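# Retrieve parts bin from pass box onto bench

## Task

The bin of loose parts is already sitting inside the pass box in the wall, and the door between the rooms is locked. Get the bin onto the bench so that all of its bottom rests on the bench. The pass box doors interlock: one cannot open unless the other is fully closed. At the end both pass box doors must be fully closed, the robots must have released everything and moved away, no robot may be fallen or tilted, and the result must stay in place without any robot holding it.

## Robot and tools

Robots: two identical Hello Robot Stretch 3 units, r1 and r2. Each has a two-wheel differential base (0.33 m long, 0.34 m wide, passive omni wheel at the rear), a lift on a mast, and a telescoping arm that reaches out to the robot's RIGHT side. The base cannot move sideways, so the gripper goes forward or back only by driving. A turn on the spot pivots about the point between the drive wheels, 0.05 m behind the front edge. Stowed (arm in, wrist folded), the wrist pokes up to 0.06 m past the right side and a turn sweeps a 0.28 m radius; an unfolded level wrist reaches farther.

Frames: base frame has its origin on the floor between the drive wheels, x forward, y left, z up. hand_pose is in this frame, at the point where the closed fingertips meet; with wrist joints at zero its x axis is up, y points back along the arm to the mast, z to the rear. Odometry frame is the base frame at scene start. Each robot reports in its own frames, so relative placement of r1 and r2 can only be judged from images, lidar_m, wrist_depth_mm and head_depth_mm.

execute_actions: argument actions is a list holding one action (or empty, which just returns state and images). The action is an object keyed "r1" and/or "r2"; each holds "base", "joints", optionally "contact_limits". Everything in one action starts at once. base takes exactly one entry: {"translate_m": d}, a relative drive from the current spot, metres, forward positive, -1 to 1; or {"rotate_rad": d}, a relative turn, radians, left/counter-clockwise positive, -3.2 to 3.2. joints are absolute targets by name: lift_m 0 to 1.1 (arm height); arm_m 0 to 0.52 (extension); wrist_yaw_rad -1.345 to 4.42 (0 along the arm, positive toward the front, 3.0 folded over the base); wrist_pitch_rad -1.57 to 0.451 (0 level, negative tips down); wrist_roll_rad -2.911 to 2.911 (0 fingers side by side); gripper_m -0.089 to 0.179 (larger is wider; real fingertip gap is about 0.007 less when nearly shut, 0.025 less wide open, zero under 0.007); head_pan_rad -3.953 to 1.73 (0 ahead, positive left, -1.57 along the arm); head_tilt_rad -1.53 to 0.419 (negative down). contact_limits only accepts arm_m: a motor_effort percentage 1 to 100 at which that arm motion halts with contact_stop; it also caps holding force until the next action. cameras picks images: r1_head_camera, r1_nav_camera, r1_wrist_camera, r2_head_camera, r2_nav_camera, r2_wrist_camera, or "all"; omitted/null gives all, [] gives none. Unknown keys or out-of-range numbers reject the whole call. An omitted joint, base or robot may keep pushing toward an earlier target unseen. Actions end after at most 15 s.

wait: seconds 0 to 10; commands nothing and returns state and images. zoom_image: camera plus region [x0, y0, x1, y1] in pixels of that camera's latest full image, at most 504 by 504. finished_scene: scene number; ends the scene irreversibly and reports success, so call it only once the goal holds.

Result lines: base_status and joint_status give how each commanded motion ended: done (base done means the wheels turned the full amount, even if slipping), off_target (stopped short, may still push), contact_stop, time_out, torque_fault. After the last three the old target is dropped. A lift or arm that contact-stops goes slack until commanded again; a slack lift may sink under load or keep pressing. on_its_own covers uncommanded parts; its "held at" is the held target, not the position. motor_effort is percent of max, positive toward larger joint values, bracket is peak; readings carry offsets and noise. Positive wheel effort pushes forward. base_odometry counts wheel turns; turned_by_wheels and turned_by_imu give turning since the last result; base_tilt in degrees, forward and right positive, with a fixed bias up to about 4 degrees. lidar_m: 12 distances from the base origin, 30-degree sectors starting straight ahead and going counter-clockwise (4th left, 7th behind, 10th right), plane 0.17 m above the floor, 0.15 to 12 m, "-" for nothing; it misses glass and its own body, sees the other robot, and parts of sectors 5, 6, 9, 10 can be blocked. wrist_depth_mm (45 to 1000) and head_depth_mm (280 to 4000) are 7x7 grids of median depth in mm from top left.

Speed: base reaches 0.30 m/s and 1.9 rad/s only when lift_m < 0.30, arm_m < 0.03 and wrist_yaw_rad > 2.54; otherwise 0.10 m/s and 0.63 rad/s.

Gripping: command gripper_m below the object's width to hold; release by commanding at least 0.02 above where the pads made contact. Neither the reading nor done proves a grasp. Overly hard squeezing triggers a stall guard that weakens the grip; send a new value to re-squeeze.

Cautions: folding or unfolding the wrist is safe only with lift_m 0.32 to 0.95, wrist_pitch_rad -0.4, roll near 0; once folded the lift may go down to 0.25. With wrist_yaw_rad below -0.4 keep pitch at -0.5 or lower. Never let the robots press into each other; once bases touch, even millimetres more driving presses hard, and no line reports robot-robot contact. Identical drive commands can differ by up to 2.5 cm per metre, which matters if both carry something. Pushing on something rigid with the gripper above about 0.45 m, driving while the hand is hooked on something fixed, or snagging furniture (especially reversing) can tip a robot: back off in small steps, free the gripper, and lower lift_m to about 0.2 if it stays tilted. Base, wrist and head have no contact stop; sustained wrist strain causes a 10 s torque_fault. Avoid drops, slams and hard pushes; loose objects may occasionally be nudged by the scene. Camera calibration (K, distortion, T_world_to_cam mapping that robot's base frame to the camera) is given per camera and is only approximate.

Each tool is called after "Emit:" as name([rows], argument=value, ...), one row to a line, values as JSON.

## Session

Emit:
execute_actions(actions=[])

Scene clock: 0.00 s.
r1.base_odometry: x=+0.000 y=+0.000 heading=+0.000 (m, m, rad; r1's odometry frame)
r1.turned_by_wheels: +0.000 (rad since the last result)
r1.turned_by_imu: +0.000 (rad since the last result)
r1.base_tilt: forward=+0.9 right=+0.9 (deg)
r1.lidar_m: 1.12 1.07 1.10 1.07 1.03 1.05 1.40 3.38 1.79 2.80 3.23 1.58
r1.head_depth_mm: 1672 1686 1669 1661 1647 1633 1623 / 1537 1531 1520 1512 1496 1493 1476 / 1400 1385 1381 1370 1361 1343 1358 / 1282 1278 1270 1263 1256 1255 1250 / 1186 1187 1182 1173 1170 1157 1167 / 1105 1105 1099 1095 1090 1081 1070 / 1037 1034 1030 1023 1015 1016 1002
r1.base_status: not commanded
r1.joint_positions: lift_m=+0.493 arm_m=+0.003 wrist_yaw_rad=+3.040 wrist_pitch_rad=-0.517 wrist_roll_rad=+0.002 gripper_m=+0.037 head_pan_rad=-0.008 head_tilt_rad=-0.006
r1.joint_status: not commanded
r1.motor_effort: left_wheel=+1 right_wheel=+0 lift_m=+34 arm_m=+0 wrist_yaw_rad=+0 wrist_pitch_rad=+4 wrist_roll_rad=+1 gripper_m=+0 head_pan_rad=+0 head_tilt_rad=+0 (%)
r1.hand_pose: x=+0.0003 y=+0.0621 z=+0.4838 quat_wxyz=(+0.216, +0.692, +0.146, +0.673) (m; r1's base frame)
r1.wrist_depth_mm: 783 - - - - - 852 / 840 957 - - - - 918 / 901 - - - - - 939 / 924 979 936 947 938 898 881 / 835 819 - 805 814 779 772 / 721 723 708 697 - 679 665 / 636 624 - - 606 607 596
r2.base_odometry: x=+0.000 y=+0.000 heading=+0.000 (m, m, rad; r2's odometry frame)
r2.turned_by_wheels: +0.000 (rad since the last result)
r2.turned_by_imu: +0.000 (rad since the last result)
r2.base_tilt: forward=-0.2 right=+1.0 (deg)
r2.lidar_m: 1.32 1.31 1.47 2.39 3.49 1.71 3.41 1.78 0.95 0.79 0.79 0.89
r2.head_depth_mm: 1220 1226 1239 1253 1265 1273 1298 / 1383 1399 1406 1414 1423 1440 1450 / 1353 1355 1363 1372 1391 1404 1413 / 1309 1315 1314 1330 1331 1347 1362 / 1259 1262 1282 1277 1289 1300 1308 / 1216 1228 1238 1250 1253 1258 1261 / 1191 1191 1202 1216 1208 1236 1222
r2.base_status: not commanded
r2.joint_positions: lift_m=+0.307 arm_m=-0.002 wrist_yaw_rad=+2.904 wrist_pitch_rad=-0.612 wrist_roll_rad=-0.001 gripper_m=+0.037 head_pan_rad=+0.016 head_tilt_rad=-0.020
r2.joint_status: not commanded
r2.motor_effort: left_wheel=+0 right_wheel=-1 lift_m=+24 arm_m=+1 wrist_yaw_rad=+0 wrist_pitch_rad=+4 wrist_roll_rad=+0 gripper_m=+0 head_pan_rad=+0 head_tilt_rad=+2 (%)
r2.hand_pose: x=+0.0249 y=+0.0478 z=+0.2790 quat_wxyz=(+0.292, +0.694, +0.132, +0.645) (m; r2's base frame)
r2.wrist_depth_mm: - - - - - - - / 748 791 813 794 833 809 862 / 638 - 670 658 671 685 700 / 539 - 561 556 578 585 576 / 474 495 - 501 501 494 500 / - - - 429 432 435 439 / - - - 391 398 400 398
pictures: r1_head_camera (sideways: a quarter turn clockwise sets it upright), r1_nav_camera (sideways: a quarter turn counterclockwise sets it upright), r1_wrist_camera, r2_head_camera (sideways: a quarter turn clockwise sets it upright), r2_nav_camera (sideways: a quarter turn counterclockwise sets it upright), r2_wrist_camera
camera_calibration (this result's frames):
r1_head_camera: T_world_to_cam=[[0.0223029, -0.0127114, -0.99967, 1.32288], [0.0336334, 0.999363, -0.0119571, 0.0170736], [0.999185, -0.0333557, 0.0227162, -0.0812256], [0, 0, 0, 1]] pos_world=[0.0510811, -0.00295646, 1.32449]
r1_nav_camera: T_world_to_cam=[[0.0443667, 0.0243112, 0.998719, -1.26815], [0.0317977, -0.999232, 0.0229111, 0.0172837], [0.998509, 0.0307405, -0.0451057, 0.00680984], [0, 0, 0, 1]] pos_world=[0.0489142, 0.0478912, 1.26643]
r1_wrist_camera: T_world_to_cam=[[0.993468, -0.111077, -0.0261389, 0.0209926], [-0.0913717, -0.637125, -0.765326, 0.44529], [0.0683566, 0.762715, -0.643112, 0.425836], [0, 0, 0, 1]] pos_world=[-0.00927721, -0.0387541, 0.615201]
r2_head_camera: T_world_to_cam=[[-0.0535796, 0.0247661, -0.998256, 1.32113], [-0.0350785, 0.999029, 0.0266681, -0.0262093], [0.997947, 0.0364462, -0.0526588, 0.0247242], [0, 0, 0, 1]] pos_world=[0.0451927, -0.00743649, 1.32083]
r2_nav_camera: T_world_to_cam=[[0.0010966, -0.0565179, 0.998401, -1.25534], [-0.0239272, -0.998117, -0.0564756, 0.118929], [0.999713, -0.023827, -0.00244685, -0.0421786], [0, 0, 0, 1]] pos_world=[0.0463888, 0.0467507, 1.25995]
r2_wrist_camera: T_world_to_cam=[[0.961329, -0.273655, 0.0309701, -0.0256371], [-0.176029, -0.69704, -0.695089, 0.260886], [0.211802, 0.662758, -0.718256, 0.330609], [0, 0, 0, 1]] pos_world=[0.000545469, -0.0442816, 0.419595]
Images, in order (width x height): r1_head_camera 896x504, r1_nav_camera 672x504, r1_wrist_camera 644x364, r2_head_camera 896x504, r2_nav_camera 672x504, r2_wrist_camera 644x364.

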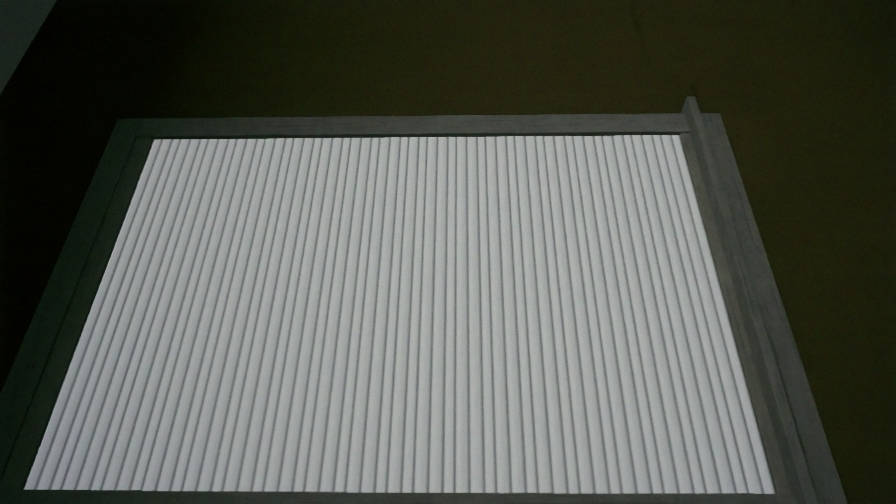

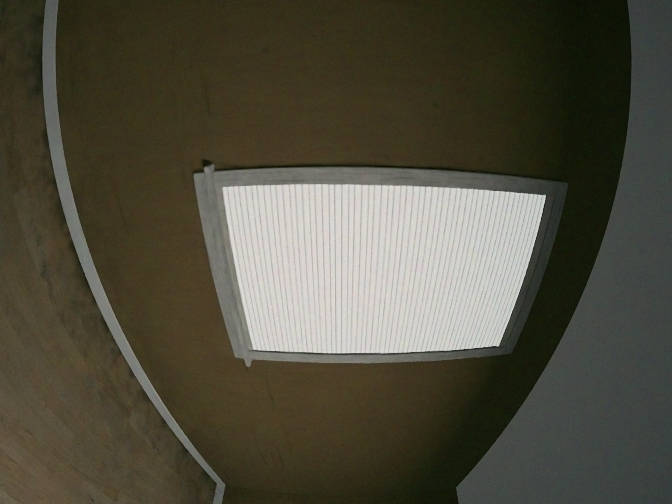

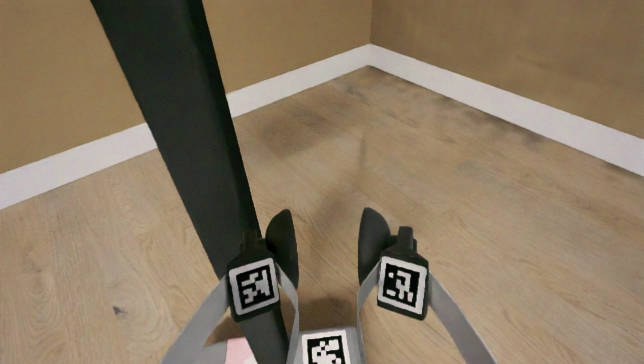

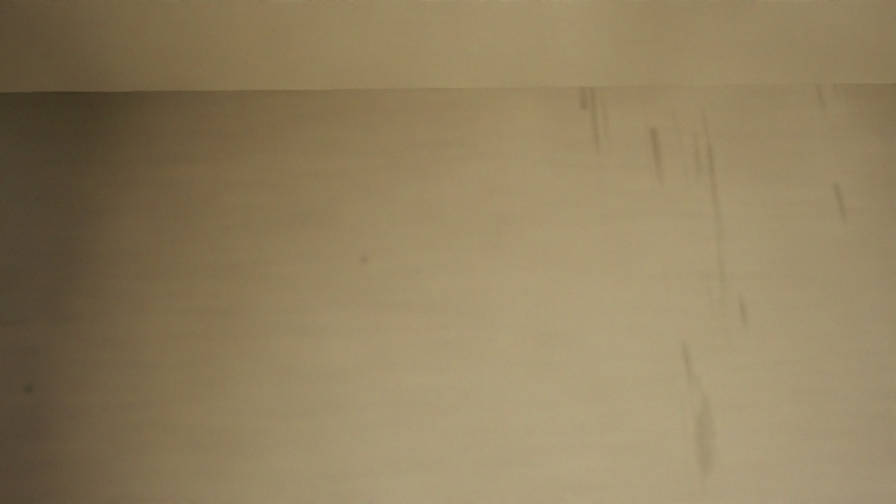

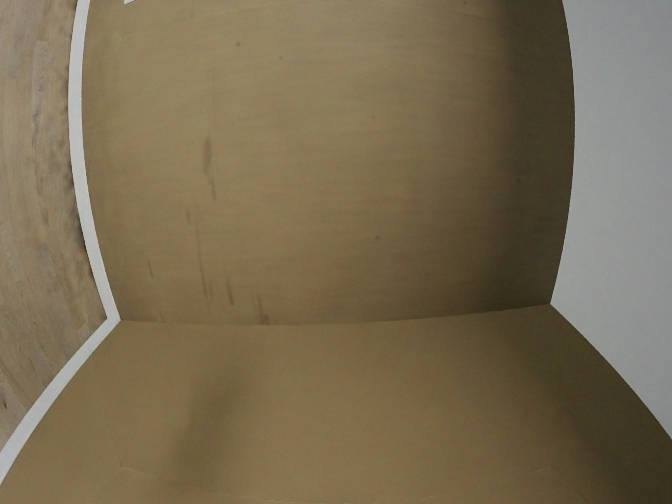

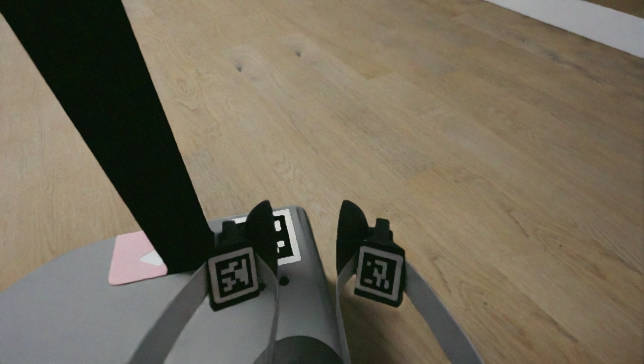

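Emit:
execute_actions([
  {"r1":{"joints":{"head_pan_rad":-2.3,"head_tilt_rad":-0.3}},"r2":{"joints":{"head_pan_rad":-3.3,"head_tilt_rad":-0.3}}},
], cameras=["r1_nav_camera","r2_nav_camera"])

Emit:
execute_actions([
  {"r2":{"joints":{"head_pan_rad":1.7}}},
], cameras=["r2_nav_camera"])

Scene clock: 6.63 s.
r1.base_odometry: x=+0.000 y=+0.000 heading=+0.000 (m, m, rad; r1's odometry frame)
r1.turned_by_wheels: +0.000 (rad since the last result)
r1.turned_by_imu: +0.000 (rad since the last result)
r1.base_tilt: forward=+0.8 right=+0.9 (deg)
r1.lidar_m: 1.12 1.07 1.09 1.08 1.03 1.05 1.40 3.34 1.79 2.80 3.26 1.59
r1.head_depth_mm: 3178 3262 3479 3675 2965 2077 1590 / 3269 3406 3569 3740 2979 2088 1586 / 3377 3528 3663 3853 2940 2063 1587 / 3423 3578 3773 3938 2969 2078 1595 / 3519 3739 3856 - 2774 2074 1589 / 3607 3787 - 3896 2724 1982 1583 / 3653 3914 - 2094 2684 1981 1586
r1.base_status: not commanded
r1.joint_positions: lift_m=+0.493 arm_m=+0.003 wrist_yaw_rad=+3.040 wrist_pitch_rad=-0.517 wrist_roll_rad=+0.002 gripper_m=+0.037 head_pan_rad=-2.293 head_tilt_rad=-0.296
r1.joint_status: all done
r1.motor_effort: left_wheel=+1(1) right_wheel=+0(0) lift_m=+34(34) arm_m=+0(0) wrist_yaw_rad=+0(1) wrist_pitch_rad=+4(4) wrist_roll_rad=+1(0) gripper_m=+0(1) head_pan_rad=-2(32) head_tilt_rad=+0(18) (%)
r1.hand_pose: x=+0.0003 y=+0.0621 z=+0.4838 quat_wxyz=(+0.216, +0.692, +0.146, +0.673) (m; r1's base frame)
r1.wrist_depth_mm: 802 - - - - - 861 / 862 936 - - - - 901 / 915 - - - - - 946 / 963 990 964 944 936 926 903 / 847 819 - 816 811 786 761 / 715 716 709 693 - 689 677 / 634 630 - - 606 604 594
r2.base_odometry: x=+0.000 y=+0.000 heading=+0.000 (m, m, rad; r2's odometry frame)
r2.turned_by_wheels: +0.000 (rad since the last result)
r2.turned_by_imu: -0.001 (rad since the last result)
r2.base_tilt: forward=-0.1 right=+1.1 (deg)
r2.lidar_m: 1.31 1.31 1.47 2.39 3.47 1.70 3.41 1.78 0.95 0.79 0.79 0.88
r2.head_depth_mm: 3897 - - 2314 2166 1849 1460 / 3717 3906 - - 1919 1863 1450 / 3529 3721 3989 - 2342 1868 1460 / 3349 3474 3758 3878 2592 1887 1475 / 3160 3335 3565 3591 2621 1889 1469 / 3018 3146 3340 3569 2625 1890 1481 / 2887 3045 3210 3321 2684 1913 1480
r2.base_status: not commanded
r2.joint_positions: lift_m=+0.307 arm_m=-0.002 wrist_yaw_rad=+2.904 wrist_pitch_rad=-0.612 wrist_roll_rad=-0.001 gripper_m=+0.037 head_pan_rad=-3.293 head_tilt_rad=-0.297
r2.joint_status: all done
r2.motor_effort: left_wheel=+0(0) right_wheel=-1(0) lift_m=+24(24) arm_m=+0(1) wrist_yaw_rad=+0(0) wrist_pitch_rad=+3(4) wrist_roll_rad=+0(1) gripper_m=+0(0) head_pan_rad=-2(31) head_tilt_rad=-1(17) (%)
r2.hand_pose: x=+0.0249 y=+0.0478 z=+0.2790 quat_wxyz=(+0.292, +0.694, +0.132, +0.645) (m; r2's base frame)
r2.wrist_depth_mm: - - - - - - - / 731 811 781 824 790 831 832 / 630 - 636 671 681 697 689 / 550 - 570 562 576 572 588 / 477 495 - 489 492 498 501 / - - - 428 436 442 442 / - - - 391 390 397 396
pictures: r1_nav_camera (sideways: a quarter turn counterclockwise sets it upright), r2_nav_camera (sideways: a quarter turn counterclockwise sets it upright)
camera_calibration (this result's frames):
r1_nav_camera: T_world_to_cam=[[-0.198243, -0.262471, 0.944356, -1.19552], [-0.779419, 0.626416, 0.010485, 0.0384159], [-0.594311, -0.73397, -0.328758, 0.385739], [0, 0, 0, 1]] pos_world=[0.0221869, -0.0547336, 1.25541]
r2_nav_camera: T_world_to_cam=[[-0.261375, 0.0969974, 0.960351, -1.20385], [0.203319, 0.978148, -0.0434583, 0.100577], [-0.943581, 0.183899, -0.275384, 0.32496], [0, 0, 0, 1]] pos_world=[-0.0284792, -0.0413693, 1.24998]
Images, in order (width x height): r1_nav_camera 672x504, r2_nav_camera 672x504.

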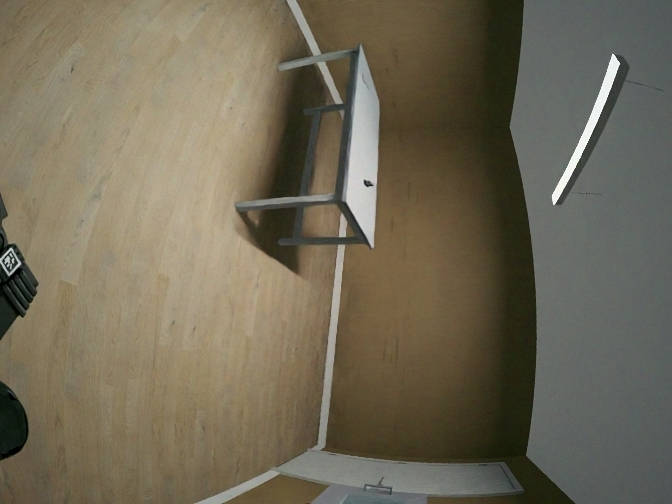

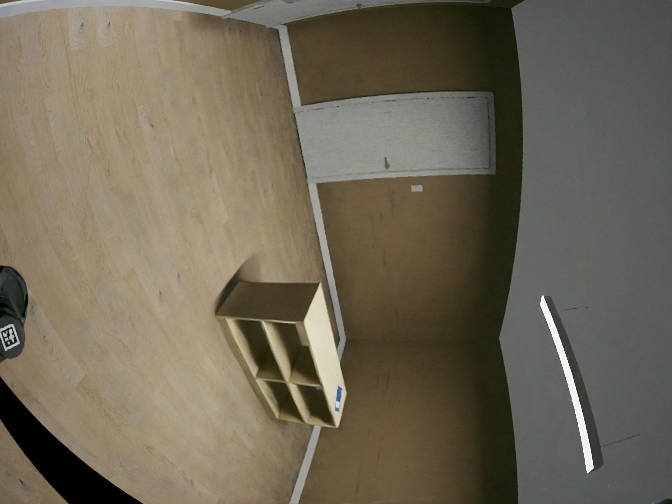

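Scene clock: 9.30 s.
r1.base_odometry: x=+0.000 y=+0.000 heading=+0.000 (m, m, rad; r1's odometry frame)
r1.turned_by_wheels: +0.000 (rad since the last result)
r1.turned_by_imu: +0.000 (rad since the last result)
r1.base_tilt: forward=+0.8 right=+0.9 (deg)
r1.lidar_m: 1.12 1.07 1.10 1.08 1.03 1.06 1.40 3.36 1.79 2.80 3.24 1.59
r1.head_depth_mm: 3158 3295 3495 3675 2973 2086 1601 / 3257 3443 3576 3789 2968 2078 1586 / 3298 3513 3660 3899 2963 2072 1594 / 3425 3599 3796 3976 2971 2075 1592 / 3504 3680 3869 - 2771 2057 1584 / 3600 3781 3990 3880 2774 1983 1582 / 3684 3916 - 2084 2693 1978 1581
r1.base_status: not commanded
r1.joint_positions: lift_m=+0.493 arm_m=+0.003 wrist_yaw_rad=+3.040 wrist_pitch_rad=-0.517 wrist_roll_rad=+0.002 gripper_m=+0.037 head_pan_rad=-2.293 head_tilt_rad=-0.296
r1.joint_status: not commanded
r1.motor_effort: left_wheel=+1(1) right_wheel=+1(1) lift_m=+34(34) arm_m=+0(1) wrist_yaw_rad=+0(0) wrist_pitch_rad=+4(4) wrist_roll_rad=+0(0) gripper_m=+0(1) head_pan_rad=-3(2) head_tilt_rad=-1(1) (%)
r1.hand_pose: x=+0.0003 y=+0.0621 z=+0.4838 quat_wxyz=(+0.216, +0.692, +0.146, +0.673) (m; r1's base frame)
r1.wrist_depth_mm: 799 - - - - - 858 / 838 940 - - - - 891 / 913 - - - - - 955 / 941 976 947 941 932 914 879 / 818 826 - 800 805 761 772 / 720 708 716 694 - 682 669 / 636 634 - - 606 599 591
r2.base_odometry: x=+0.000 y=+0.000 heading=+0.000 (m, m, rad; r2's odometry frame)
r2.turned_by_wheels: +0.000 (rad since the last result)
r2.turned_by_imu: -0.001 (rad since the last result)
r2.base_tilt: forward=-0.2 right=+1.2 (deg)
r2.lidar_m: 1.31 1.31 1.47 2.39 3.49 1.70 3.39 1.78 0.95 0.79 0.79 0.89
r2.head_depth_mm: 2288 2361 2445 2518 2407 1850 1453 / 2825 2983 3139 3246 2577 1846 1463 / 3112 3366 3543 3784 2589 1861 1460 / 3094 3299 3474 3651 2567 1890 1466 / 3053 3203 3397 3625 2596 1881 1481 / 2992 3154 3278 3557 2601 1889 1488 / 2895 3161 3266 3462 - - -
r2.base_status: not commanded
r2.joint_positions: lift_m=+0.307 arm_m=-0.002 wrist_yaw_rad=+2.904 wrist_pitch_rad=-0.612 wrist_roll_rad=-0.001 gripper_m=+0.037 head_pan_rad=+1.693 head_tilt_rad=-0.297
r2.joint_status: all done
r2.motor_effort: left_wheel=+0(0) right_wheel=-1(2) lift_m=+24(24) arm_m=+0(1) wrist_yaw_rad=+0(0) wrist_pitch_rad=+3(3) wrist_roll_rad=+1(1) gripper_m=+0(0) head_pan_rad=+2(28) head_tilt_rad=-1(1) (%)
r2.hand_pose: x=+0.0249 y=+0.0478 z=+0.2790 quat_wxyz=(+0.292, +0.694, +0.132, +0.645) (m; r2's base frame)
r2.wrist_depth_mm: - - - - - - - / 742 796 787 793 792 845 854 / 630 - 660 666 659 684 684 / 537 - 550 560 573 583 579 / 471 486 - 495 495 502 504 / - - - 431 442 437 451 / - - - 388 394 394 398
pictures: r2_nav_camera (sideways: a quarter turn counterclockwise sets it upright)
camera_calibration (this result's frames):
r2_nav_camera: T_world_to_cam=[[0.0228522, 0.278194, 0.960253, -1.20545], [0.996735, 0.0680633, -0.0434389, 0.0957124], [-0.0774425, 0.95811, -0.27573, 0.320126], [0, 0, 0, 1]] pos_world=[-0.0430613, 0.0221192, 1.24997]
Images, in order (width x height): r2_nav_camera 672x504.

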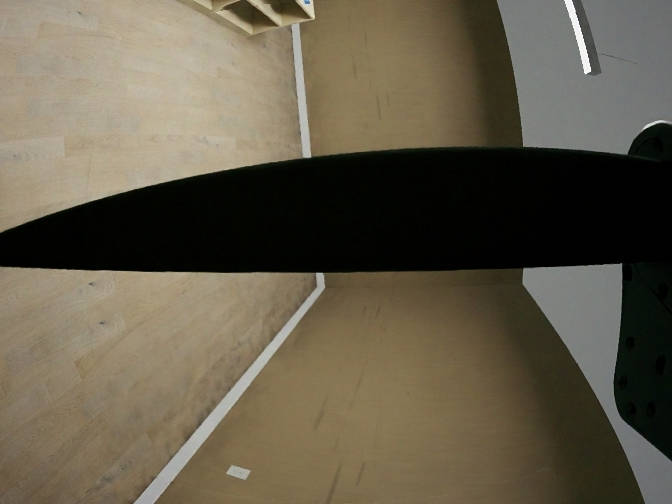

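Look at the pass box from both sides.

Emit:
execute_actions([
  {"r1":{"joints":{"head_pan_rad":-3.2}},"r2":{"joints":{"head_pan_rad":-2.4}}},
], cameras=["r1_nav_camera","r1_head_camera","r2_nav_camera","r2_head_camera"])

Scene clock: 14.77 s.
r1.base_odometry: x=+0.000 y=+0.000 heading=+0.000 (m, m, rad; r1's odometry frame)
r1.turned_by_wheels: +0.000 (rad since the last result)
r1.turned_by_imu: +0.000 (rad since the last result)
r1.base_tilt: forward=+0.8 right=+0.9 (deg)
r1.lidar_m: 1.12 1.07 1.10 1.08 1.03 1.05 1.40 3.34 1.79 2.80 3.26 1.59
r1.head_depth_mm: 1069 1112 1145 1183 1225 1276 1324 / 1182 1227 1274 1326 1377 1432 1471 / 1320 1367 1429 1497 1557 1648 1587 / 1481 1559 1634 1707 1809 1853 1600 / 1716 1797 1608 1678 2144 2081 1592 / 2016 2135 1878 2003 2568 2078 1588 / 2386 2568 2781 3014 2940 2062 1576
r1.base_status: not commanded
r1.joint_positions: lift_m=+0.493 arm_m=+0.003 wrist_yaw_rad=+3.040 wrist_pitch_rad=-0.517 wrist_roll_rad=+0.002 gripper_m=+0.037 head_pan_rad=-3.193 head_tilt_rad=-0.296
r1.joint_status: all done
r1.motor_effort: left_wheel=+1(1) right_wheel=+0(1) lift_m=+34(34) arm_m=+0(0) wrist_yaw_rad=+0(1) wrist_pitch_rad=+4(4) wrist_roll_rad=+0(0) gripper_m=+0(0) head_pan_rad=-3(29) head_tilt_rad=-1(1) (%)
r1.hand_pose: x=+0.0003 y=+0.0621 z=+0.4838 quat_wxyz=(+0.216, +0.692, +0.146, +0.673) (m; r1's base frame)
r1.wrist_depth_mm: 808 - - - - - 851 / 856 931 - - - - 914 / 924 - - - - - 943 / 937 959 952 925 915 938 919 / 843 814 - 806 813 774 760 / 724 706 708 687 - 683 661 / 628 628 - - 604 603 592
r2.base_odometry: x=+0.000 y=+0.000 heading=+0.000 (m, m, rad; r2's odometry frame)
r2.turned_by_wheels: +0.000 (rad since the last result)
r2.turned_by_imu: -0.001 (rad since the last result)
r2.base_tilt: forward=-0.2 right=+1.1 (deg)
r2.lidar_m: 1.32 1.31 1.47 2.39 3.49 1.71 3.40 1.79 0.95 0.79 0.79 0.88
r2.head_depth_mm: 2823 2990 3183 3345 2553 1843 1454 / 2861 3054 3270 3426 2568 1842 1445 / 2063 2139 1757 1867 2455 1862 1466 / 1653 1672 1262 1342 1970 1869 1475 / 1342 1395 1292 1385 1564 1660 1484 / 1144 1172 1220 1262 1300 1367 1376 / 993 1019 1048 1080 1118 1144 1193
r2.base_status: not commanded
r2.joint_positions: lift_m=+0.307 arm_m=-0.002 wrist_yaw_rad=+2.904 wrist_pitch_rad=-0.612 wrist_roll_rad=-0.001 gripper_m=+0.037 head_pan_rad=-2.393 head_tilt_rad=-0.297
r2.joint_status: all done
r2.motor_effort: left_wheel=+0(0) right_wheel=-1(1) lift_m=+24(24) arm_m=+1(1) wrist_yaw_rad=+0(0) wrist_pitch_rad=+4(4) wrist_roll_rad=+1(0) gripper_m=+0(1) head_pan_rad=-3(29) head_tilt_rad=-1(1) (%)
r2.hand_pose: x=+0.0249 y=+0.0478 z=+0.2790 quat_wxyz=(+0.292, +0.694, +0.132, +0.645) (m; r2's base frame)
r2.wrist_depth_mm: - - - - - - - / 725 784 805 798 827 830 847 / 650 - 653 649 684 692 690 / 549 - 557 565 562 564 586 / 482 491 - 495 493 502 500 / - - - 420 434 437 443 / - - - 390 391 396 399
pictures: r1_head_camera (sideways: a quarter turn clockwise sets it upright), r1_nav_camera (sideways: a quarter turn counterclockwise sets it upright), r2_head_camera (sideways: a quarter turn clockwise sets it upright), r2_nav_camera (sideways: a quarter turn counterclockwise sets it upright)
camera_calibration (this result's frames):
r1_head_camera: T_world_to_cam=[[0.264824, -0.0010243, -0.964296, 1.27498], [-0.0719674, -0.997232, -0.0187051, 0.0264971], [-0.961607, 0.0743514, -0.264165, 0.304176], [0, 0, 0, 1]] pos_world=[-0.0432388, 0.00511376, 1.3103]
r1_nav_camera: T_world_to_cam=[[-0.328879, -0.00786328, 0.944339, -1.1947], [0.00619225, 0.999926, 0.0104827, 0.0336267], [-0.944352, 0.00929511, -0.328806, 0.387937], [0, 0, 0, 1]] pos_world=[-0.0267721, -0.0466244, 1.25541]
r2_head_camera: T_world_to_cam=[[0.254958, 0.201994, -0.945619, 1.25037], [0.688606, -0.724477, 0.0309063, -0.0361311], [-0.678836, -0.659038, -0.323805, 0.387887], [0, 0, 0, 1]] pos_world=[-0.030599, -0.0231101, 1.30909]
r2_nav_camera: T_world_to_cam=[[-0.238706, -0.144684, 0.960253, -1.20386], [-0.639818, 0.767298, -0.0434389, 0.105695], [-0.730515, -0.624756, -0.27573, 0.32411], [0, 0, 0, 1]] pos_world=[0.0170249, -0.0527896, 1.24997]
Images, in order (width x height): r1_head_camera 896x504, r1_nav_camera 672x504, r2_head_camera 896x504, r2_nav_camera 672x504.

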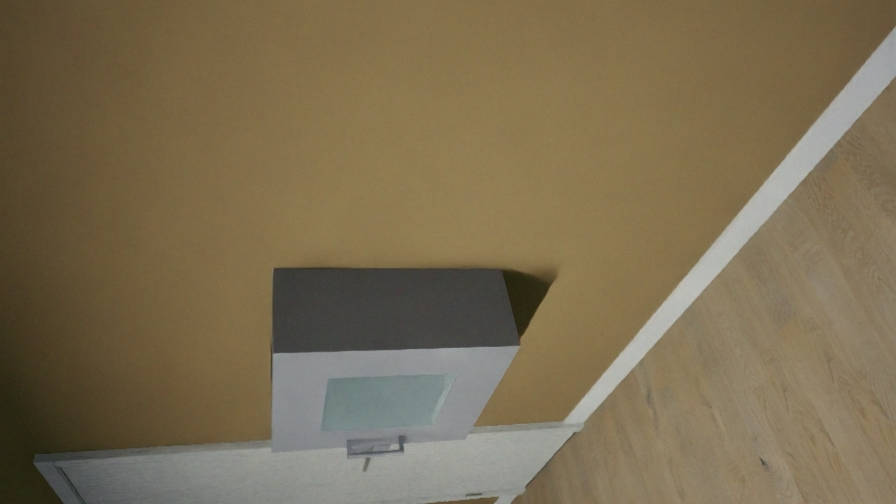

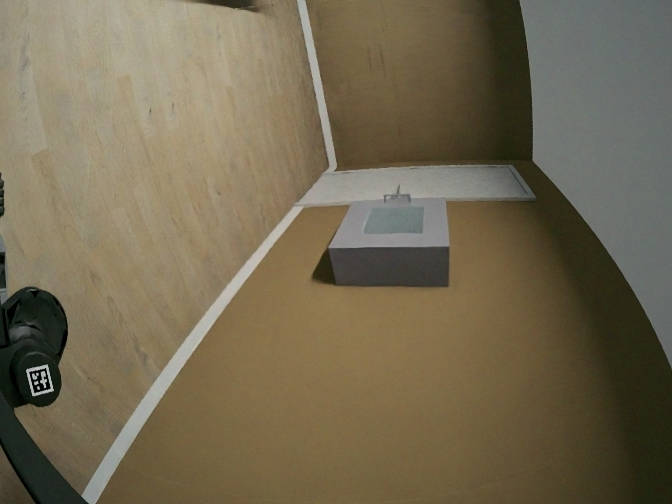

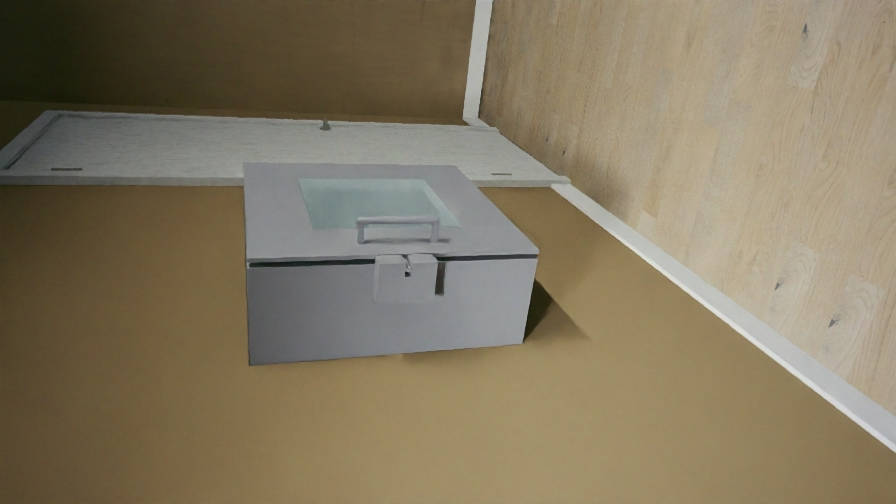

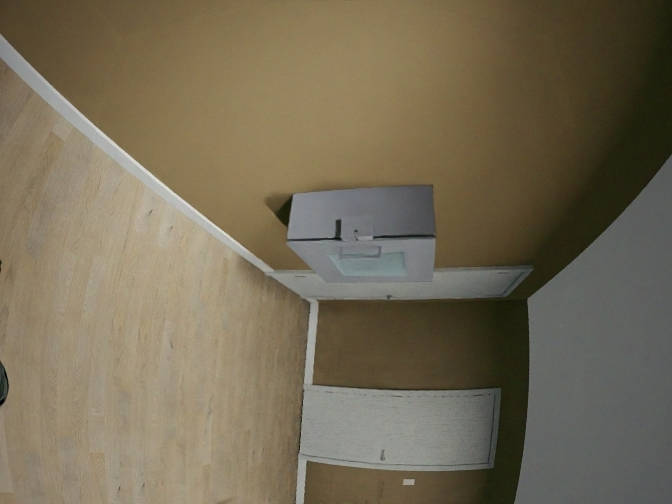

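Emit:
zoom_image(camera="r2_head_camera", region=[230,150,560,380])

Emit:
zoom_image(camera="r1_head_camera", region=[250,250,550,480])

Region (230, 150, 560, 380) of r2_head_camera's 896x504 image, scaled by 1.527, with more detail than that image has; it fills the top 351 rows of this view, and the rest is white.

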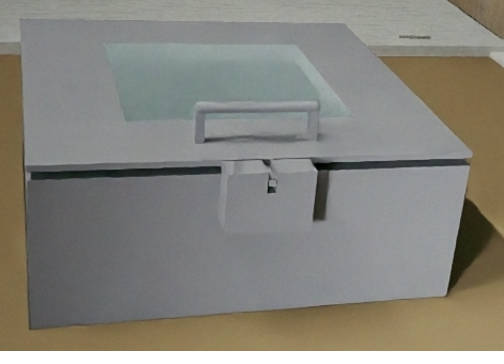

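Region (250, 250, 550, 480) of r1_head_camera's 896x504 image, scaled by 1.680, with more detail than that image has; it fills the top 386 rows of this view, and the rest is white.

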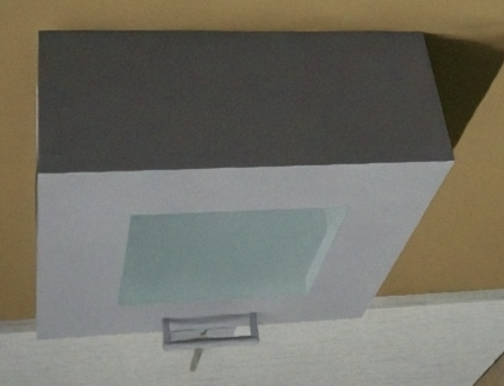

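Emit:
execute_actions([
  {"r1":{"base":{"rotate_rad":-2.565},"joints":{"lift_m":0.29,"wrist_yaw_rad":3.0,"wrist_pitch_rad":-0.4,"head_pan_rad":-1.2}}},
], cameras=[])

Emit:
execute_actions([
  {"r1":{"base":{"translate_m":1.0}}},
], cameras=[])

Emit:
execute_actions([
  {"r1":{"base":{"translate_m":0.6},"joints":{"lift_m":0.6,"head_pan_rad":-1.57}}},
], cameras=["r1_head_camera","r1_nav_camera"])

Scene clock: 50.93 s.
r1.base_odometry: x=+0.000 y=+0.000 heading=-2.565 (m, m, rad; r1's odometry frame)
r1.turned_by_wheels: -2.565 (rad since the last result)
r1.turned_by_imu: -2.588 (rad since the last result)
r1.base_tilt: forward=+0.8 right=+0.9 (deg)
r1.lidar_m: 3.66 1.79 2.80 3.24 1.48 1.10 1.07 1.12 1.06 1.03 1.07 1.49
r1.head_depth_mm: 851 889 930 971 1018 1071 1132 / 882 918 962 1010 1061 1119 1187 / 911 956 997 1052 1106 1168 1233 / 944 989 1037 1097 1154 1220 1301 / 978 1030 1087 1140 1207 1281 1367 / 1021 1069 1124 1191 1272 1347 1440 / 1058 1114 1182 1248 1329 1418 1492
r1.base_status: done
r1.joint_positions: lift_m=+0.291 arm_m=+0.003 wrist_yaw_rad=+3.002 wrist_pitch_rad=-0.419 wrist_roll_rad=+0.002 gripper_m=+0.037 head_pan_rad=-1.207 head_tilt_rad=-0.297
r1.joint_status: all done
r1.motor_effort: left_wheel=+4(13) right_wheel=-1(5) lift_m=+15(26) arm_m=+0(0) wrist_yaw_rad=-2(3) wrist_pitch_rad=+6(5) wrist_roll_rad=+0(0) gripper_m=-1(0) head_pan_rad=+2(29) head_tilt_rad=-1(2) (%)
r1.hand_pose: x=+0.0100 y=+0.0745 z=+0.3031 quat_wxyz=(+0.196, +0.700, +0.098, +0.679) (m; r1's base frame)
r1.wrist_depth_mm: - - - - - - - / - - - - - - - / - - 960 933 924 893 869 / 775 776 744 725 722 696 682 / 621 625 - 601 601 573 568 / 530 524 - - - 496 490 / 466 - - - 435 431 421
r2.base_odometry: x=+0.000 y=+0.000 heading=+0.000 (m, m, rad; r2's odometry frame)
r2.turned_by_wheels: +0.000 (rad since the last result)
r2.turned_by_imu: -0.002 (rad since the last result)
r2.base_tilt: forward=-0.1 right=+1.1 (deg)
r2.lidar_m: 1.32 1.31 1.47 2.39 3.50 1.70 3.40 1.78 0.95 0.79 0.79 0.88
r2.head_depth_mm: 2881 3026 3152 3395 2529 1856 1459 / 2878 3015 3298 3427 2554 1865 1462 / 2030 2126 1749 1868 2453 1864 1467 / 1633 1675 1260 1345 1961 1891 1472 / 1345 1386 1285 1384 1566 1654 1481 / 1137 1176 1216 1255 1314 1355 1385 / 993 1019 1044 1082 1112 1151 1185
r2.base_status: not commanded
r2.joint_positions: lift_m=+0.307 arm_m=-0.002 wrist_yaw_rad=+2.904 wrist_pitch_rad=-0.612 wrist_roll_rad=-0.001 gripper_m=+0.037 head_pan_rad=-2.393 head_tilt_rad=-0.297
r2.joint_status: not commanded
r2.motor_effort: left_wheel=+0(0) right_wheel=-1(1) lift_m=+24(24) arm_m=+1(1) wrist_yaw_rad=+0(0) wrist_pitch_rad=+4(3) wrist_roll_rad=+1(1) gripper_m=+0(0) head_pan_rad=-2(2) head_tilt_rad=-1(1) (%)
r2.hand_pose: x=+0.0249 y=+0.0478 z=+0.2790 quat_wxyz=(+0.292, +0.694, +0.132, +0.645) (m; r2's base frame)
r2.wrist_depth_mm: - - - - - - - / 741 768 797 771 835 846 859 / 646 - 631 660 666 682 688 / 538 - 562 562 569 571 570 / 482 485 - 497 497 495 503 / - - - 427 435 444 448 / - - - 394 392 394 397
pictures: none
No camera images: the call's "cameras" was empty. Leave "cameras" out to get every camera's image.

Scene clock: 56.03 s.
r1.base_odometry: x=-0.838 y=-0.545 heading=-2.565 (m, m, rad; r1's odometry frame)
r1.turned_by_wheels: +0.000 (rad since the last result)
r1.turned_by_imu: +0.002 (rad since the last result)
r1.base_tilt: forward=+0.9 right=+0.9 (deg)
r1.lidar_m: 2.69 1.49 1.05 2.38 2.85 2.12 2.06 1.45 1.08 1.05 1.10 1.53
r1.head_depth_mm: 872 910 950 995 1047 1099 1160 / 902 942 987 1034 1088 1145 1213 / 933 978 1022 1073 1134 1196 1272 / 971 1016 1049 1101 1171 1251 1338 / 1004 1051 877 914 970 1320 1400 / 1042 1099 887 931 997 1387 1459 / 1085 1145 929 1474 1083 1456 1525
r1.base_status: done
r1.joint_positions: lift_m=+0.291 arm_m=+0.003 wrist_yaw_rad=+3.001 wrist_pitch_rad=-0.419 wrist_roll_rad=+0.002 gripper_m=+0.037 head_pan_rad=-1.207 head_tilt_rad=-0.297
r1.joint_status: not commanded
r1.motor_effort: left_wheel=+3(13) right_wheel=+0(4) lift_m=+15(15) arm_m=+0(0) wrist_yaw_rad=-1(1) wrist_pitch_rad=+6(6) wrist_roll_rad=+0(0) gripper_m=+0(0) head_pan_rad=+1(2) head_tilt_rad=+0(2) (%)
r1.hand_pose: x=+0.0101 y=+0.0745 z=+0.3032 quat_wxyz=(+0.196, +0.701, +0.098, +0.679) (m; r1's base frame)
r1.wrist_depth_mm: - - - - - - - / - - - - - - - / - - 962 944 922 900 897 / 771 757 742 743 708 702 697 / 623 619 - 599 605 578 569 / 528 524 - - - 489 495 / 468 - - - 438 431 423
r2.base_odometry: x=+0.000 y=+0.000 heading=+0.000 (m, m, rad; r2's odometry frame)
r2.turned_by_wheels: +0.000 (rad since the last result)
r2.turned_by_imu: -0.001 (rad since the last result)
r2.base_tilt: forward=-0.1 right=+1.0 (deg)
r2.lidar_m: 1.31 1.31 1.47 2.39 3.49 1.70 3.40 1.78 0.94 0.79 0.79 0.88
r2.head_depth_mm: 2893 3062 3208 3285 2501 1841 1448 / 2848 3044 3226 3436 2554 1856 1470 / 2040 2139 1742 1860 2452 1886 1466 / 1642 1707 1266 1334 2007 1877 1474 / 1349 1395 1281 1390 1553 1648 1471 / 1137 1170 1218 1264 1311 1352 1386 / 990 1016 1049 1081 1115 1144 1186
r2.base_status: not commanded
r2.joint_positions: lift_m=+0.307 arm_m=-0.002 wrist_yaw_rad=+2.904 wrist_pitch_rad=-0.612 wrist_roll_rad=-0.001 gripper_m=+0.037 head_pan_rad=-2.393 head_tilt_rad=-0.297
r2.joint_status: not commanded
r2.motor_effort: left_wheel=+0(0) right_wheel=-2(1) lift_m=+24(24) arm_m=+1(0) wrist_yaw_rad=+0(0) wrist_pitch_rad=+3(3) wrist_roll_rad=+0(1) gripper_m=-1(0) head_pan_rad=-2(2) head_tilt_rad=-1(1) (%)
r2.hand_pose: x=+0.0249 y=+0.0478 z=+0.2790 quat_wxyz=(+0.292, +0.694, +0.132, +0.645) (m; r2's base frame)
r2.wrist_depth_mm: - - - - - - - / 745 771 784 805 811 820 852 / 625 - 651 647 659 675 694 / 540 - 568 571 580 570 580 / 474 501 - 497 499 507 503 / - - - 428 437 445 443 / - - - 390 393 399 396
pictures: none
No camera images: the call's "cameras" was empty. Leave "cameras" out to get every camera's image.

Scene clock: 63.57 s.
r1.base_odometry: x=-1.341 y=-0.873 heading=-2.565 (m, m, rad; r1's odometry frame)
r1.turned_by_wheels: +0.000 (rad since the last result)
r1.turned_by_imu: +0.001 (rad since the last result)
r1.base_tilt: forward=+0.8 right=+0.9 (deg)
r1.lidar_m: 2.09 2.18 1.06 0.88 3.38 2.75 2.66 1.48 1.10 1.06 1.12 1.53
r1.head_depth_mm: 920 965 1014 1068 1128 1197 1276 / 922 968 784 826 883 1185 1281 / 920 963 780 820 862 912 1276 / 921 966 780 3259 1175 914 1274 / 920 963 779 - 1173 908 1267 / 918 964 779 1449 1176 909 1273 / 921 965 778 1111 874 911 1268
r1.base_status: done
r1.joint_positions: lift_m=+0.599 arm_m=+0.003 wrist_yaw_rad=+3.001 wrist_pitch_rad=-0.418 wrist_roll_rad=+0.002 gripper_m=+0.037 head_pan_rad=-1.563 head_tilt_rad=-0.297
r1.joint_status: all done
r1.motor_effort: left_wheel=+3(13) right_wheel=-1(4) lift_m=+51(51) arm_m=+0(0) wrist_yaw_rad=-2(2) wrist_pitch_rad=+6(6) wrist_roll_rad=+1(0) gripper_m=+0(1) head_pan_rad=-2(17) head_tilt_rad=-1(2) (%)
r1.hand_pose: x=+0.0101 y=+0.0746 z=+0.6119 quat_wxyz=(+0.195, +0.701, +0.098, +0.679) (m; r1's base frame)
r1.wrist_depth_mm: - - - - - - - / - - - - - - - / - - - - - - - / - - - - - - - / - - - - - - - / 906 918 - 881 - 854 861 / 788 781 - 774 744 750 750
r2.base_odometry: x=+0.000 y=+0.000 heading=+0.000 (m, m, rad; r2's odometry frame)
r2.turned_by_wheels: +0.000 (rad since the last result)
r2.turned_by_imu: -0.002 (rad since the last result)
r2.base_tilt: forward=-0.1 right=+1.1 (deg)
r2.lidar_m: 1.31 1.31 1.47 2.39 3.49 1.70 3.39 1.79 0.95 0.79 0.79 0.88
r2.head_depth_mm: 2849 2990 3207 3385 2568 1846 1457 / 2878 3099 3240 3510 2550 1848 1446 / 2048 2122 1753 1864 2442 1891 1477 / 1630 1671 1257 1329 1988 1860 1467 / 1344 1397 1292 1379 1561 1639 1465 / 1151 1180 1223 1252 1303 1348 1387 / 989 1015 1048 1075 1108 1158 1184
r2.base_status: not commanded
r2.joint_positions: lift_m=+0.307 arm_m=-0.002 wrist_yaw_rad=+2.904 wrist_pitch_rad=-0.612 wrist_roll_rad=-0.001 gripper_m=+0.037 head_pan_rad=-2.393 head_tilt_rad=-0.297
r2.joint_status: not commanded
r2.motor_effort: left_wheel=+0(0) right_wheel=-1(0) lift_m=+24(24) arm_m=+1(1) wrist_yaw_rad=+0(0) wrist_pitch_rad=+3(3) wrist_roll_rad=+0(1) gripper_m=+0(0) head_pan_rad=-2(2) head_tilt_rad=-1(1) (%)
r2.hand_pose: x=+0.0249 y=+0.0478 z=+0.2790 quat_wxyz=(+0.292, +0.694, +0.132, +0.645) (m; r2's base frame)
r2.wrist_depth_mm: - - - - - - - / 751 786 779 804 814 833 830 / 640 - 656 669 658 668 691 / 541 - 553 563 568 585 577 / 476 487 - 492 493 493 509 / - - - 426 435 445 446 / - - - 390 395 389 403
pictures: r1_head_camera (sideways: a quarter turn clockwise sets it upright), r1_nav_camera (sideways: a quarter turn counterclockwise sets it upright)
camera_calibration (this result's frames):
r1_head_camera: T_world_to_cam=[[-0.0146151, 0.264738, -0.96421, 1.27657], [0.999741, -0.0129594, -0.0187119, 0.0199685], [-0.0174493, -0.964233, -0.26448, 0.298827], [0, 0, 0, 1]] pos_world=[0.00390816, -0.0495575, 1.31029]
r1_nav_camera: T_world_to_cam=[[0.027269, -0.32815, 0.944232, -1.19673], [-0.998547, -0.0528574, 0.010468, 0.0397747], [0.0464746, -0.943146, -0.329114, 0.382294], [0, 0, 0, 1]] pos_world=[0.0545837, -0.0300469, 1.2554]
Images, in order (width x height): r1_head_camera 896x504, r1_nav_camera 672x504.

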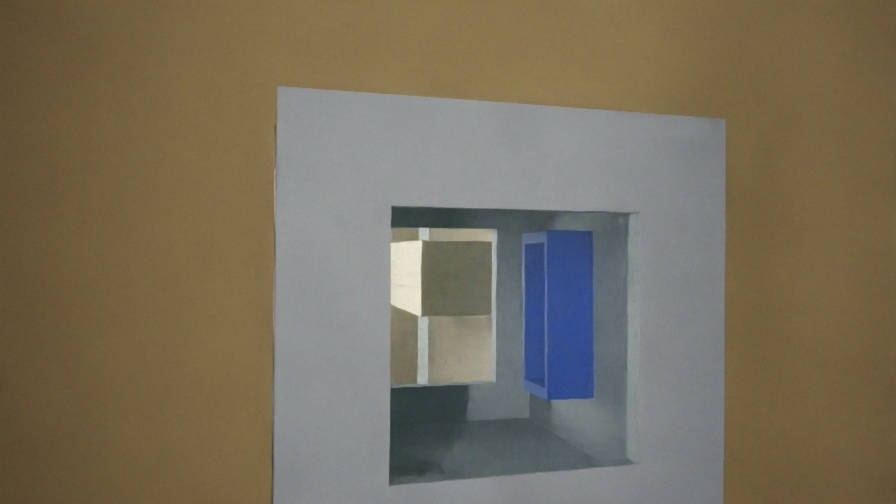

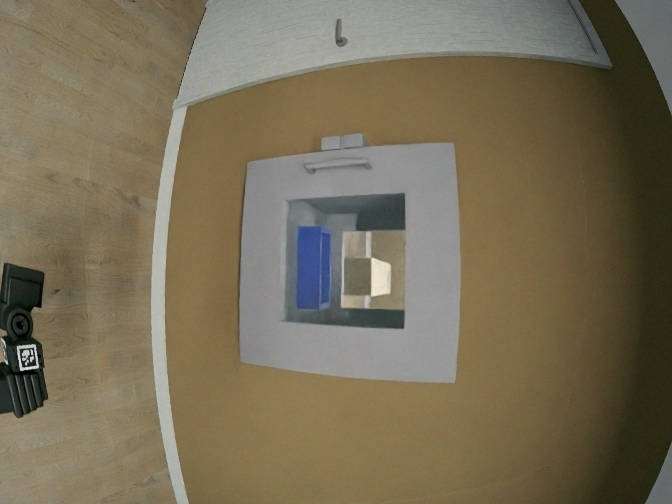

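Emit:
execute_actions([
  {"r1":{"base":{"translate_m":0.35},"joints":{"wrist_yaw_rad":0,"gripper_m":0.12}}},
], cameras=[])

Emit:
execute_actions([
  {"r1":{"joints":{"wrist_pitch_rad":0,"lift_m":0.93,"arm_m":0.12,"head_tilt_rad":-0.45}}},
], cameras=["r1_head_camera","r1_wrist_camera"])

Scene clock: 73.83 s.
r1.base_odometry: x=-1.634 y=-1.064 heading=-2.565 (m, m, rad; r1's odometry frame)
r1.turned_by_wheels: +0.000 (rad since the last result)
r1.turned_by_imu: +0.000 (rad since the last result)
r1.base_tilt: forward=+0.8 right=+0.9 (deg)
r1.lidar_m: 1.74 1.82 0.90 1.06 3.35 3.07 2.99 1.49 1.11 1.08 1.13 1.54
r1.head_depth_mm: 929 973 789 1413 1194 923 1287 / 929 974 790 - 1179 921 1281 / 929 972 789 3333 1176 925 1284 / 925 969 786 824 870 922 1289 / 928 972 1015 1052 1123 1206 1284 / 926 973 1023 1074 1137 1209 1280 / 928 972 1022 1075 1139 1205 1283
r1.base_status: done
r1.joint_positions: lift_m=+0.599 arm_m=+0.003 wrist_yaw_rad=+0.002 wrist_pitch_rad=-0.418 wrist_roll_rad=+0.002 gripper_m=+0.120 head_pan_rad=-1.563 head_tilt_rad=-0.297
r1.joint_status: all done
r1.motor_effort: left_wheel=+3(8) right_wheel=-1(2) lift_m=+51(51) arm_m=+0(0) wrist_yaw_rad=-2(2) wrist_pitch_rad=+5(6) wrist_roll_rad=+1(1) gripper_m=+0(82) head_pan_rad=-3(2) head_tilt_rad=-2(1) (%)
r1.hand_pose: x=-0.0210 y=-0.3719 z=+0.6119 quat_wxyz=(+0.691, +0.148, -0.692, -0.147) (m; r1's base frame)
r1.wrist_depth_mm: 788 788 781 775 758 765 758 / 844 863 857 842 832 830 833 / 952 940 948 940 920 930 933 / - - - - - - - / - - - - - - 992 / 927 929 908 891 859 - 851 / 796 765 776 773 757 727 765
r2.base_odometry: x=+0.000 y=+0.000 heading=+0.000 (m, m, rad; r2's odometry frame)
r2.turned_by_wheels: +0.000 (rad since the last result)
r2.turned_by_imu: -0.002 (rad since the last result)
r2.base_tilt: forward=-0.1 right=+1.1 (deg)
r2.lidar_m: 1.32 1.31 1.47 2.39 3.47 1.70 3.41 1.78 0.95 0.79 0.79 0.89
r2.head_depth_mm: 2923 3040 3259 3363 2577 1864 1470 / 2868 3076 3259 3450 2523 1863 1463 / 2045 2136 1742 1872 2432 1868 1475 / 1626 1674 1263 1336 2000 1879 1466 / 1343 1388 1282 1389 1549 1663 1487 / 1142 1177 1208 1260 1305 1358 1391 / 988 1017 1048 1079 1113 1141 1192
r2.base_status: not commanded
r2.joint_positions: lift_m=+0.307 arm_m=-0.002 wrist_yaw_rad=+2.904 wrist_pitch_rad=-0.612 wrist_roll_rad=-0.001 gripper_m=+0.037 head_pan_rad=-2.393 head_tilt_rad=-0.297
r2.joint_status: not commanded
r2.motor_effort: left_wheel=+0(0) right_wheel=-1(2) lift_m=+24(24) arm_m=+1(2) wrist_yaw_rad=+0(0) wrist_pitch_rad=+3(3) wrist_roll_rad=+1(1) gripper_m=+0(0) head_pan_rad=-2(2) head_tilt_rad=-1(1) (%)
r2.hand_pose: x=+0.0249 y=+0.0478 z=+0.2790 quat_wxyz=(+0.292, +0.694, +0.132, +0.645) (m; r2's base frame)
r2.wrist_depth_mm: - - - - - - - / 734 817 795 828 803 824 859 / 641 - 652 663 682 684 682 / 544 - 555 573 558 571 585 / 482 493 - 494 498 504 509 / - - - 424 430 442 443 / - - - 391 390 395 399
pictures: none
No camera images: the call's "cameras" was empty. Leave "cameras" out to get every camera's image.

Scene clock: 77.67 s.
r1.base_odometry: x=-1.634 y=-1.064 heading=-2.565 (m, m, rad; r1's odometry frame)
r1.turned_by_wheels: +0.000 (rad since the last result)
r1.turned_by_imu: +0.000 (rad since the last result)
r1.base_tilt: forward=+0.9 right=+0.9 (deg)
r1.lidar_m: 1.74 1.82 0.90 1.06 3.38 3.07 2.99 1.49 1.11 1.07 1.12 1.54
r1.head_depth_mm: 901 755 1374 1285 1020 - 1288 / 900 756 - 1205 - - - / 901 755 3188 1192 - - 1319 / 898 755 801 860 - - 1322 / 899 947 1017 885 1244 1378 1391 / 898 963 1041 1133 1240 1362 1385 / 899 966 1044 1130 1246 1366 1382
r1.base_status: not commanded
r1.joint_positions: lift_m=+0.929 arm_m=+0.120 wrist_yaw_rad=+0.001 wrist_pitch_rad=-0.021 wrist_roll_rad=+0.002 gripper_m=+0.120 head_pan_rad=-1.563 head_tilt_rad=-0.444
r1.joint_status: all done
r1.motor_effort: left_wheel=+3(3) right_wheel=-1(1) lift_m=+51(53) arm_m=+3(3) wrist_yaw_rad=-2(3) wrist_pitch_rad=+6(6) wrist_roll_rad=+0(0) gripper_m=+0(1) head_pan_rad=-3(3) head_tilt_rad=-1(10) (%)
r1.hand_pose: x=-0.0212 y=-0.5204 z=+1.0385 quat_wxyz=(+0.707, +0.008, -0.707, -0.007) (m; r1's base frame)
r1.wrist_depth_mm: 688 690 674 443 436 436 431 / 706 710 708 458 - 920 596 / 736 741 715 477 - 941 590 / 756 768 751 490 - 929 491 / 785 792 801 509 813 811 500 / 828 813 819 528 536 - 518 / 860 875 862 566 555 553 536
r2.base_odometry: x=+0.000 y=+0.000 heading=+0.000 (m, m, rad; r2's odometry frame)
r2.turned_by_wheels: +0.000 (rad since the last result)
r2.turned_by_imu: -0.001 (rad since the last result)
r2.base_tilt: forward=-0.1 right=+1.0 (deg)
r2.lidar_m: 1.32 1.31 1.47 2.39 3.49 1.71 3.41 1.78 0.95 0.79 0.79 0.88
r2.head_depth_mm: 2920 3022 3163 3322 2558 1855 1463 / 2823 3053 3228 3437 2557 1868 1457 / 2047 2155 1743 1864 2464 1861 1454 / 1645 1685 1263 1339 1986 1881 1479 / 1350 1396 1284 1384 1571 1632 1477 / 1140 1182 1216 1258 1307 1358 1391 / 990 1015 1050 1076 1108 1147 1188
r2.base_status: not commanded
r2.joint_positions: lift_m=+0.307 arm_m=-0.002 wrist_yaw_rad=+2.904 wrist_pitch_rad=-0.612 wrist_roll_rad=-0.001 gripper_m=+0.037 head_pan_rad=-2.393 head_tilt_rad=-0.297
r2.joint_status: not commanded
r2.motor_effort: left_wheel=+0(0) right_wheel=-1(2) lift_m=+24(24) arm_m=+0(0) wrist_yaw_rad=+0(1) wrist_pitch_rad=+4(3) wrist_roll_rad=+0(1) gripper_m=+0(0) head_pan_rad=-3(3) head_tilt_rad=-1(0) (%)
r2.hand_pose: x=+0.0249 y=+0.0478 z=+0.2790 quat_wxyz=(+0.292, +0.694, +0.132, +0.645) (m; r2's base frame)
r2.wrist_depth_mm: - - - - - - - / 737 801 782 794 806 824 856 / 635 - 655 670 665 686 683 / 537 - 564 557 567 580 586 / 475 491 - 490 489 496 507 / - - - 429 437 435 445 / - - - 389 394 401 397
pictures: r1_head_camera (sideways: a quarter turn clockwise sets it upright), r1_wrist_camera
camera_calibration (this result's frames):
r1_head_camera: T_world_to_cam=[[-0.0156814, 0.403778, -0.914723, 1.21197], [0.999717, -0.0100545, -0.0215768, 0.0236946], [-0.0179093, -0.914802, -0.403506, 0.479762], [0, 0, 0, 1]] pos_world=[0.0039097, -0.0502394, 1.30271]
r1_wrist_camera: T_world_to_cam=[[-0.999611, -0.00570114, -0.0273046, 0.00590617], [0.0256001, 0.201187, -0.979218, 1.15758], [0.011076, -0.979536, -0.200963, -0.138652], [0, 0, 0, 1]] pos_world=[-0.0221947, -0.368672, 1.10582]
Images, in order (width x height): r1_head_camera 896x504, r1_wrist_camera 644x364.

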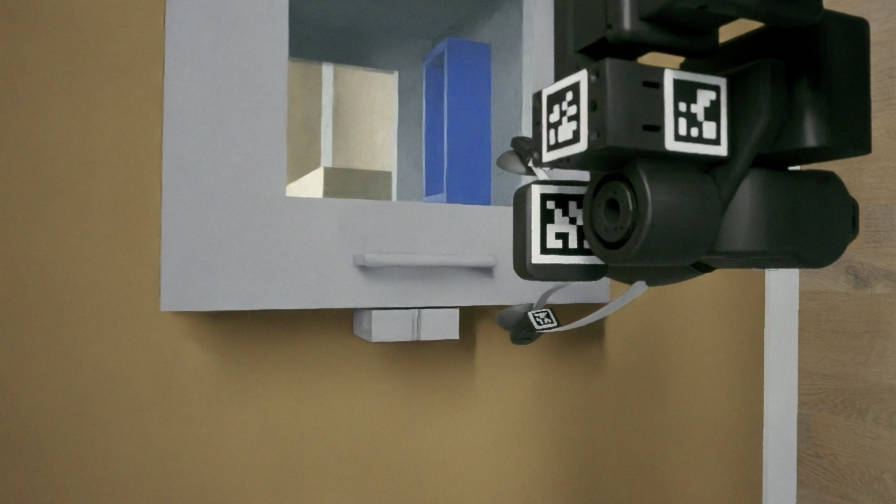

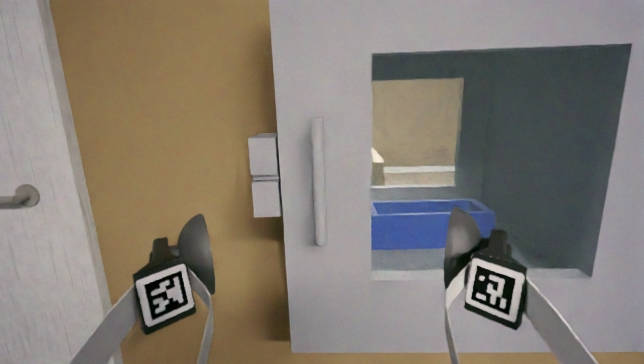

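Emit:
execute_actions([
  {"r1":{"joints":{"gripper_m":0.08,"lift_m":0.915,"arm_m":0.36}}},
], cameras=["r1_wrist_camera"])

Scene clock: 85.53 s.
r1.base_odometry: x=-1.634 y=-1.064 heading=-2.565 (m, m, rad; r1's odometry frame)
r1.turned_by_wheels: +0.000 (rad since the last result)
r1.turned_by_imu: +0.000 (rad since the last result)
r1.base_tilt: forward=+0.8 right=+0.9 (deg)
r1.lidar_m: 1.74 1.83 0.90 1.06 3.36 3.09 2.98 1.48 1.11 1.07 1.12 1.54
r1.head_depth_mm: 902 756 1376 1292 - - 1361 / 900 756 - 1477 962 1370 1397 / 899 758 3199 - 1120 1370 1394 / 900 754 799 837 962 1370 1399 / 900 944 1021 899 1243 1373 1391 / 899 967 1042 1135 1241 1371 1387 / 900 965 1043 1128 1245 1379 1384
r1.base_status: not commanded
r1.joint_positions: lift_m=+0.916 arm_m=+0.360 wrist_yaw_rad=+0.001 wrist_pitch_rad=-0.021 wrist_roll_rad=+0.002 gripper_m=+0.080 head_pan_rad=-1.563 head_tilt_rad=-0.445
r1.joint_status: all done
r1.motor_effort: left_wheel=+2(3) right_wheel=-2(1) lift_m=+15(43) arm_m=+3(4) wrist_yaw_rad=-2(1) wrist_pitch_rad=+6(6) wrist_roll_rad=+1(0) gripper_m=-1(82) head_pan_rad=-4(2) head_tilt_rad=-2(2) (%)
r1.hand_pose: x=-0.0213 y=-0.7604 z=+1.0249 quat_wxyz=(+0.707, +0.008, -0.707, -0.008) (m; r1's base frame)
r1.wrist_depth_mm: 460 450 219 215 218 746 605 / 475 475 229 224 226 793 606 / 491 487 237 229 233 818 603 / 518 503 244 238 243 843 610 / 531 526 254 247 250 690 600 / 553 552 264 258 258 569 569 / 581 578 565 269 446 480 471
r2.base_odometry: x=+0.000 y=+0.000 heading=+0.000 (m, m, rad; r2's odometry frame)
r2.turned_by_wheels: +0.000 (rad since the last result)
r2.turned_by_imu: -0.002 (rad since the last result)
r2.base_tilt: forward=-0.2 right=+1.1 (deg)
r2.lidar_m: 1.31 1.31 1.47 2.39 3.49 1.70 3.41 1.78 0.95 0.79 0.79 0.88
r2.head_depth_mm: 2832 3075 3191 3340 2565 1840 1450 / 2904 3089 3213 3396 2588 1862 1454 / 2055 2157 1758 1875 2424 1858 1467 / 1649 1668 1255 1341 1974 1900 1475 / 1343 1389 1287 1390 1555 1652 1481 / 1145 1174 1224 1253 1294 1348 1390 / 990 1021 1050 1079 1120 1156 1184
r2.base_status: not commanded
r2.joint_positions: lift_m=+0.307 arm_m=-0.002 wrist_yaw_rad=+2.904 wrist_pitch_rad=-0.612 wrist_roll_rad=-0.001 gripper_m=+0.037 head_pan_rad=-2.393 head_tilt_rad=-0.297
r2.joint_status: not commanded
r2.motor_effort: left_wheel=+0(0) right_wheel=-1(0) lift_m=+24(24) arm_m=+1(0) wrist_yaw_rad=-1(0) wrist_pitch_rad=+3(4) wrist_roll_rad=+1(1) gripper_m=+1(0) head_pan_rad=-2(3) head_tilt_rad=-1(1) (%)
r2.hand_pose: x=+0.0249 y=+0.0478 z=+0.2790 quat_wxyz=(+0.292, +0.694, +0.132, +0.645) (m; r2's base frame)
r2.wrist_depth_mm: - - - - - - - / 730 798 788 802 816 810 845 / 628 - 647 667 675 688 686 / 556 - 559 567 571 573 584 / 476 490 - 491 511 498 507 / - - - 424 440 441 450 / - - - 391 390 398 399
pictures: r1_wrist_camera
camera_calibration (this result's frames):
r1_wrist_camera: T_world_to_cam=[[-0.999614, -0.0052156, -0.0273041, 0.00441166], [0.0256984, 0.201079, -0.979238, 1.19254], [0.0105976, -0.979561, -0.200867, -0.376589], [0, 0, 0, 1]] pos_world=[-0.0222455, -0.608663, 1.09226]
Images, in order (width x height): r1_wrist_camera 644x364.

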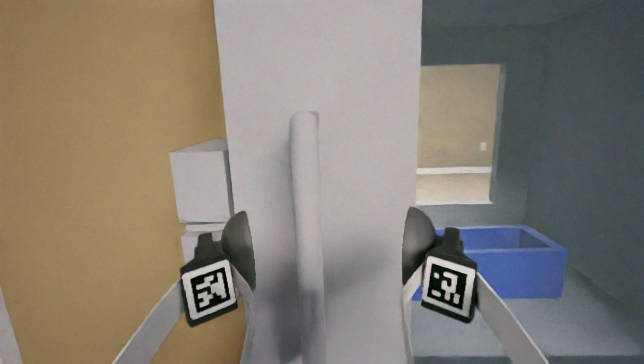

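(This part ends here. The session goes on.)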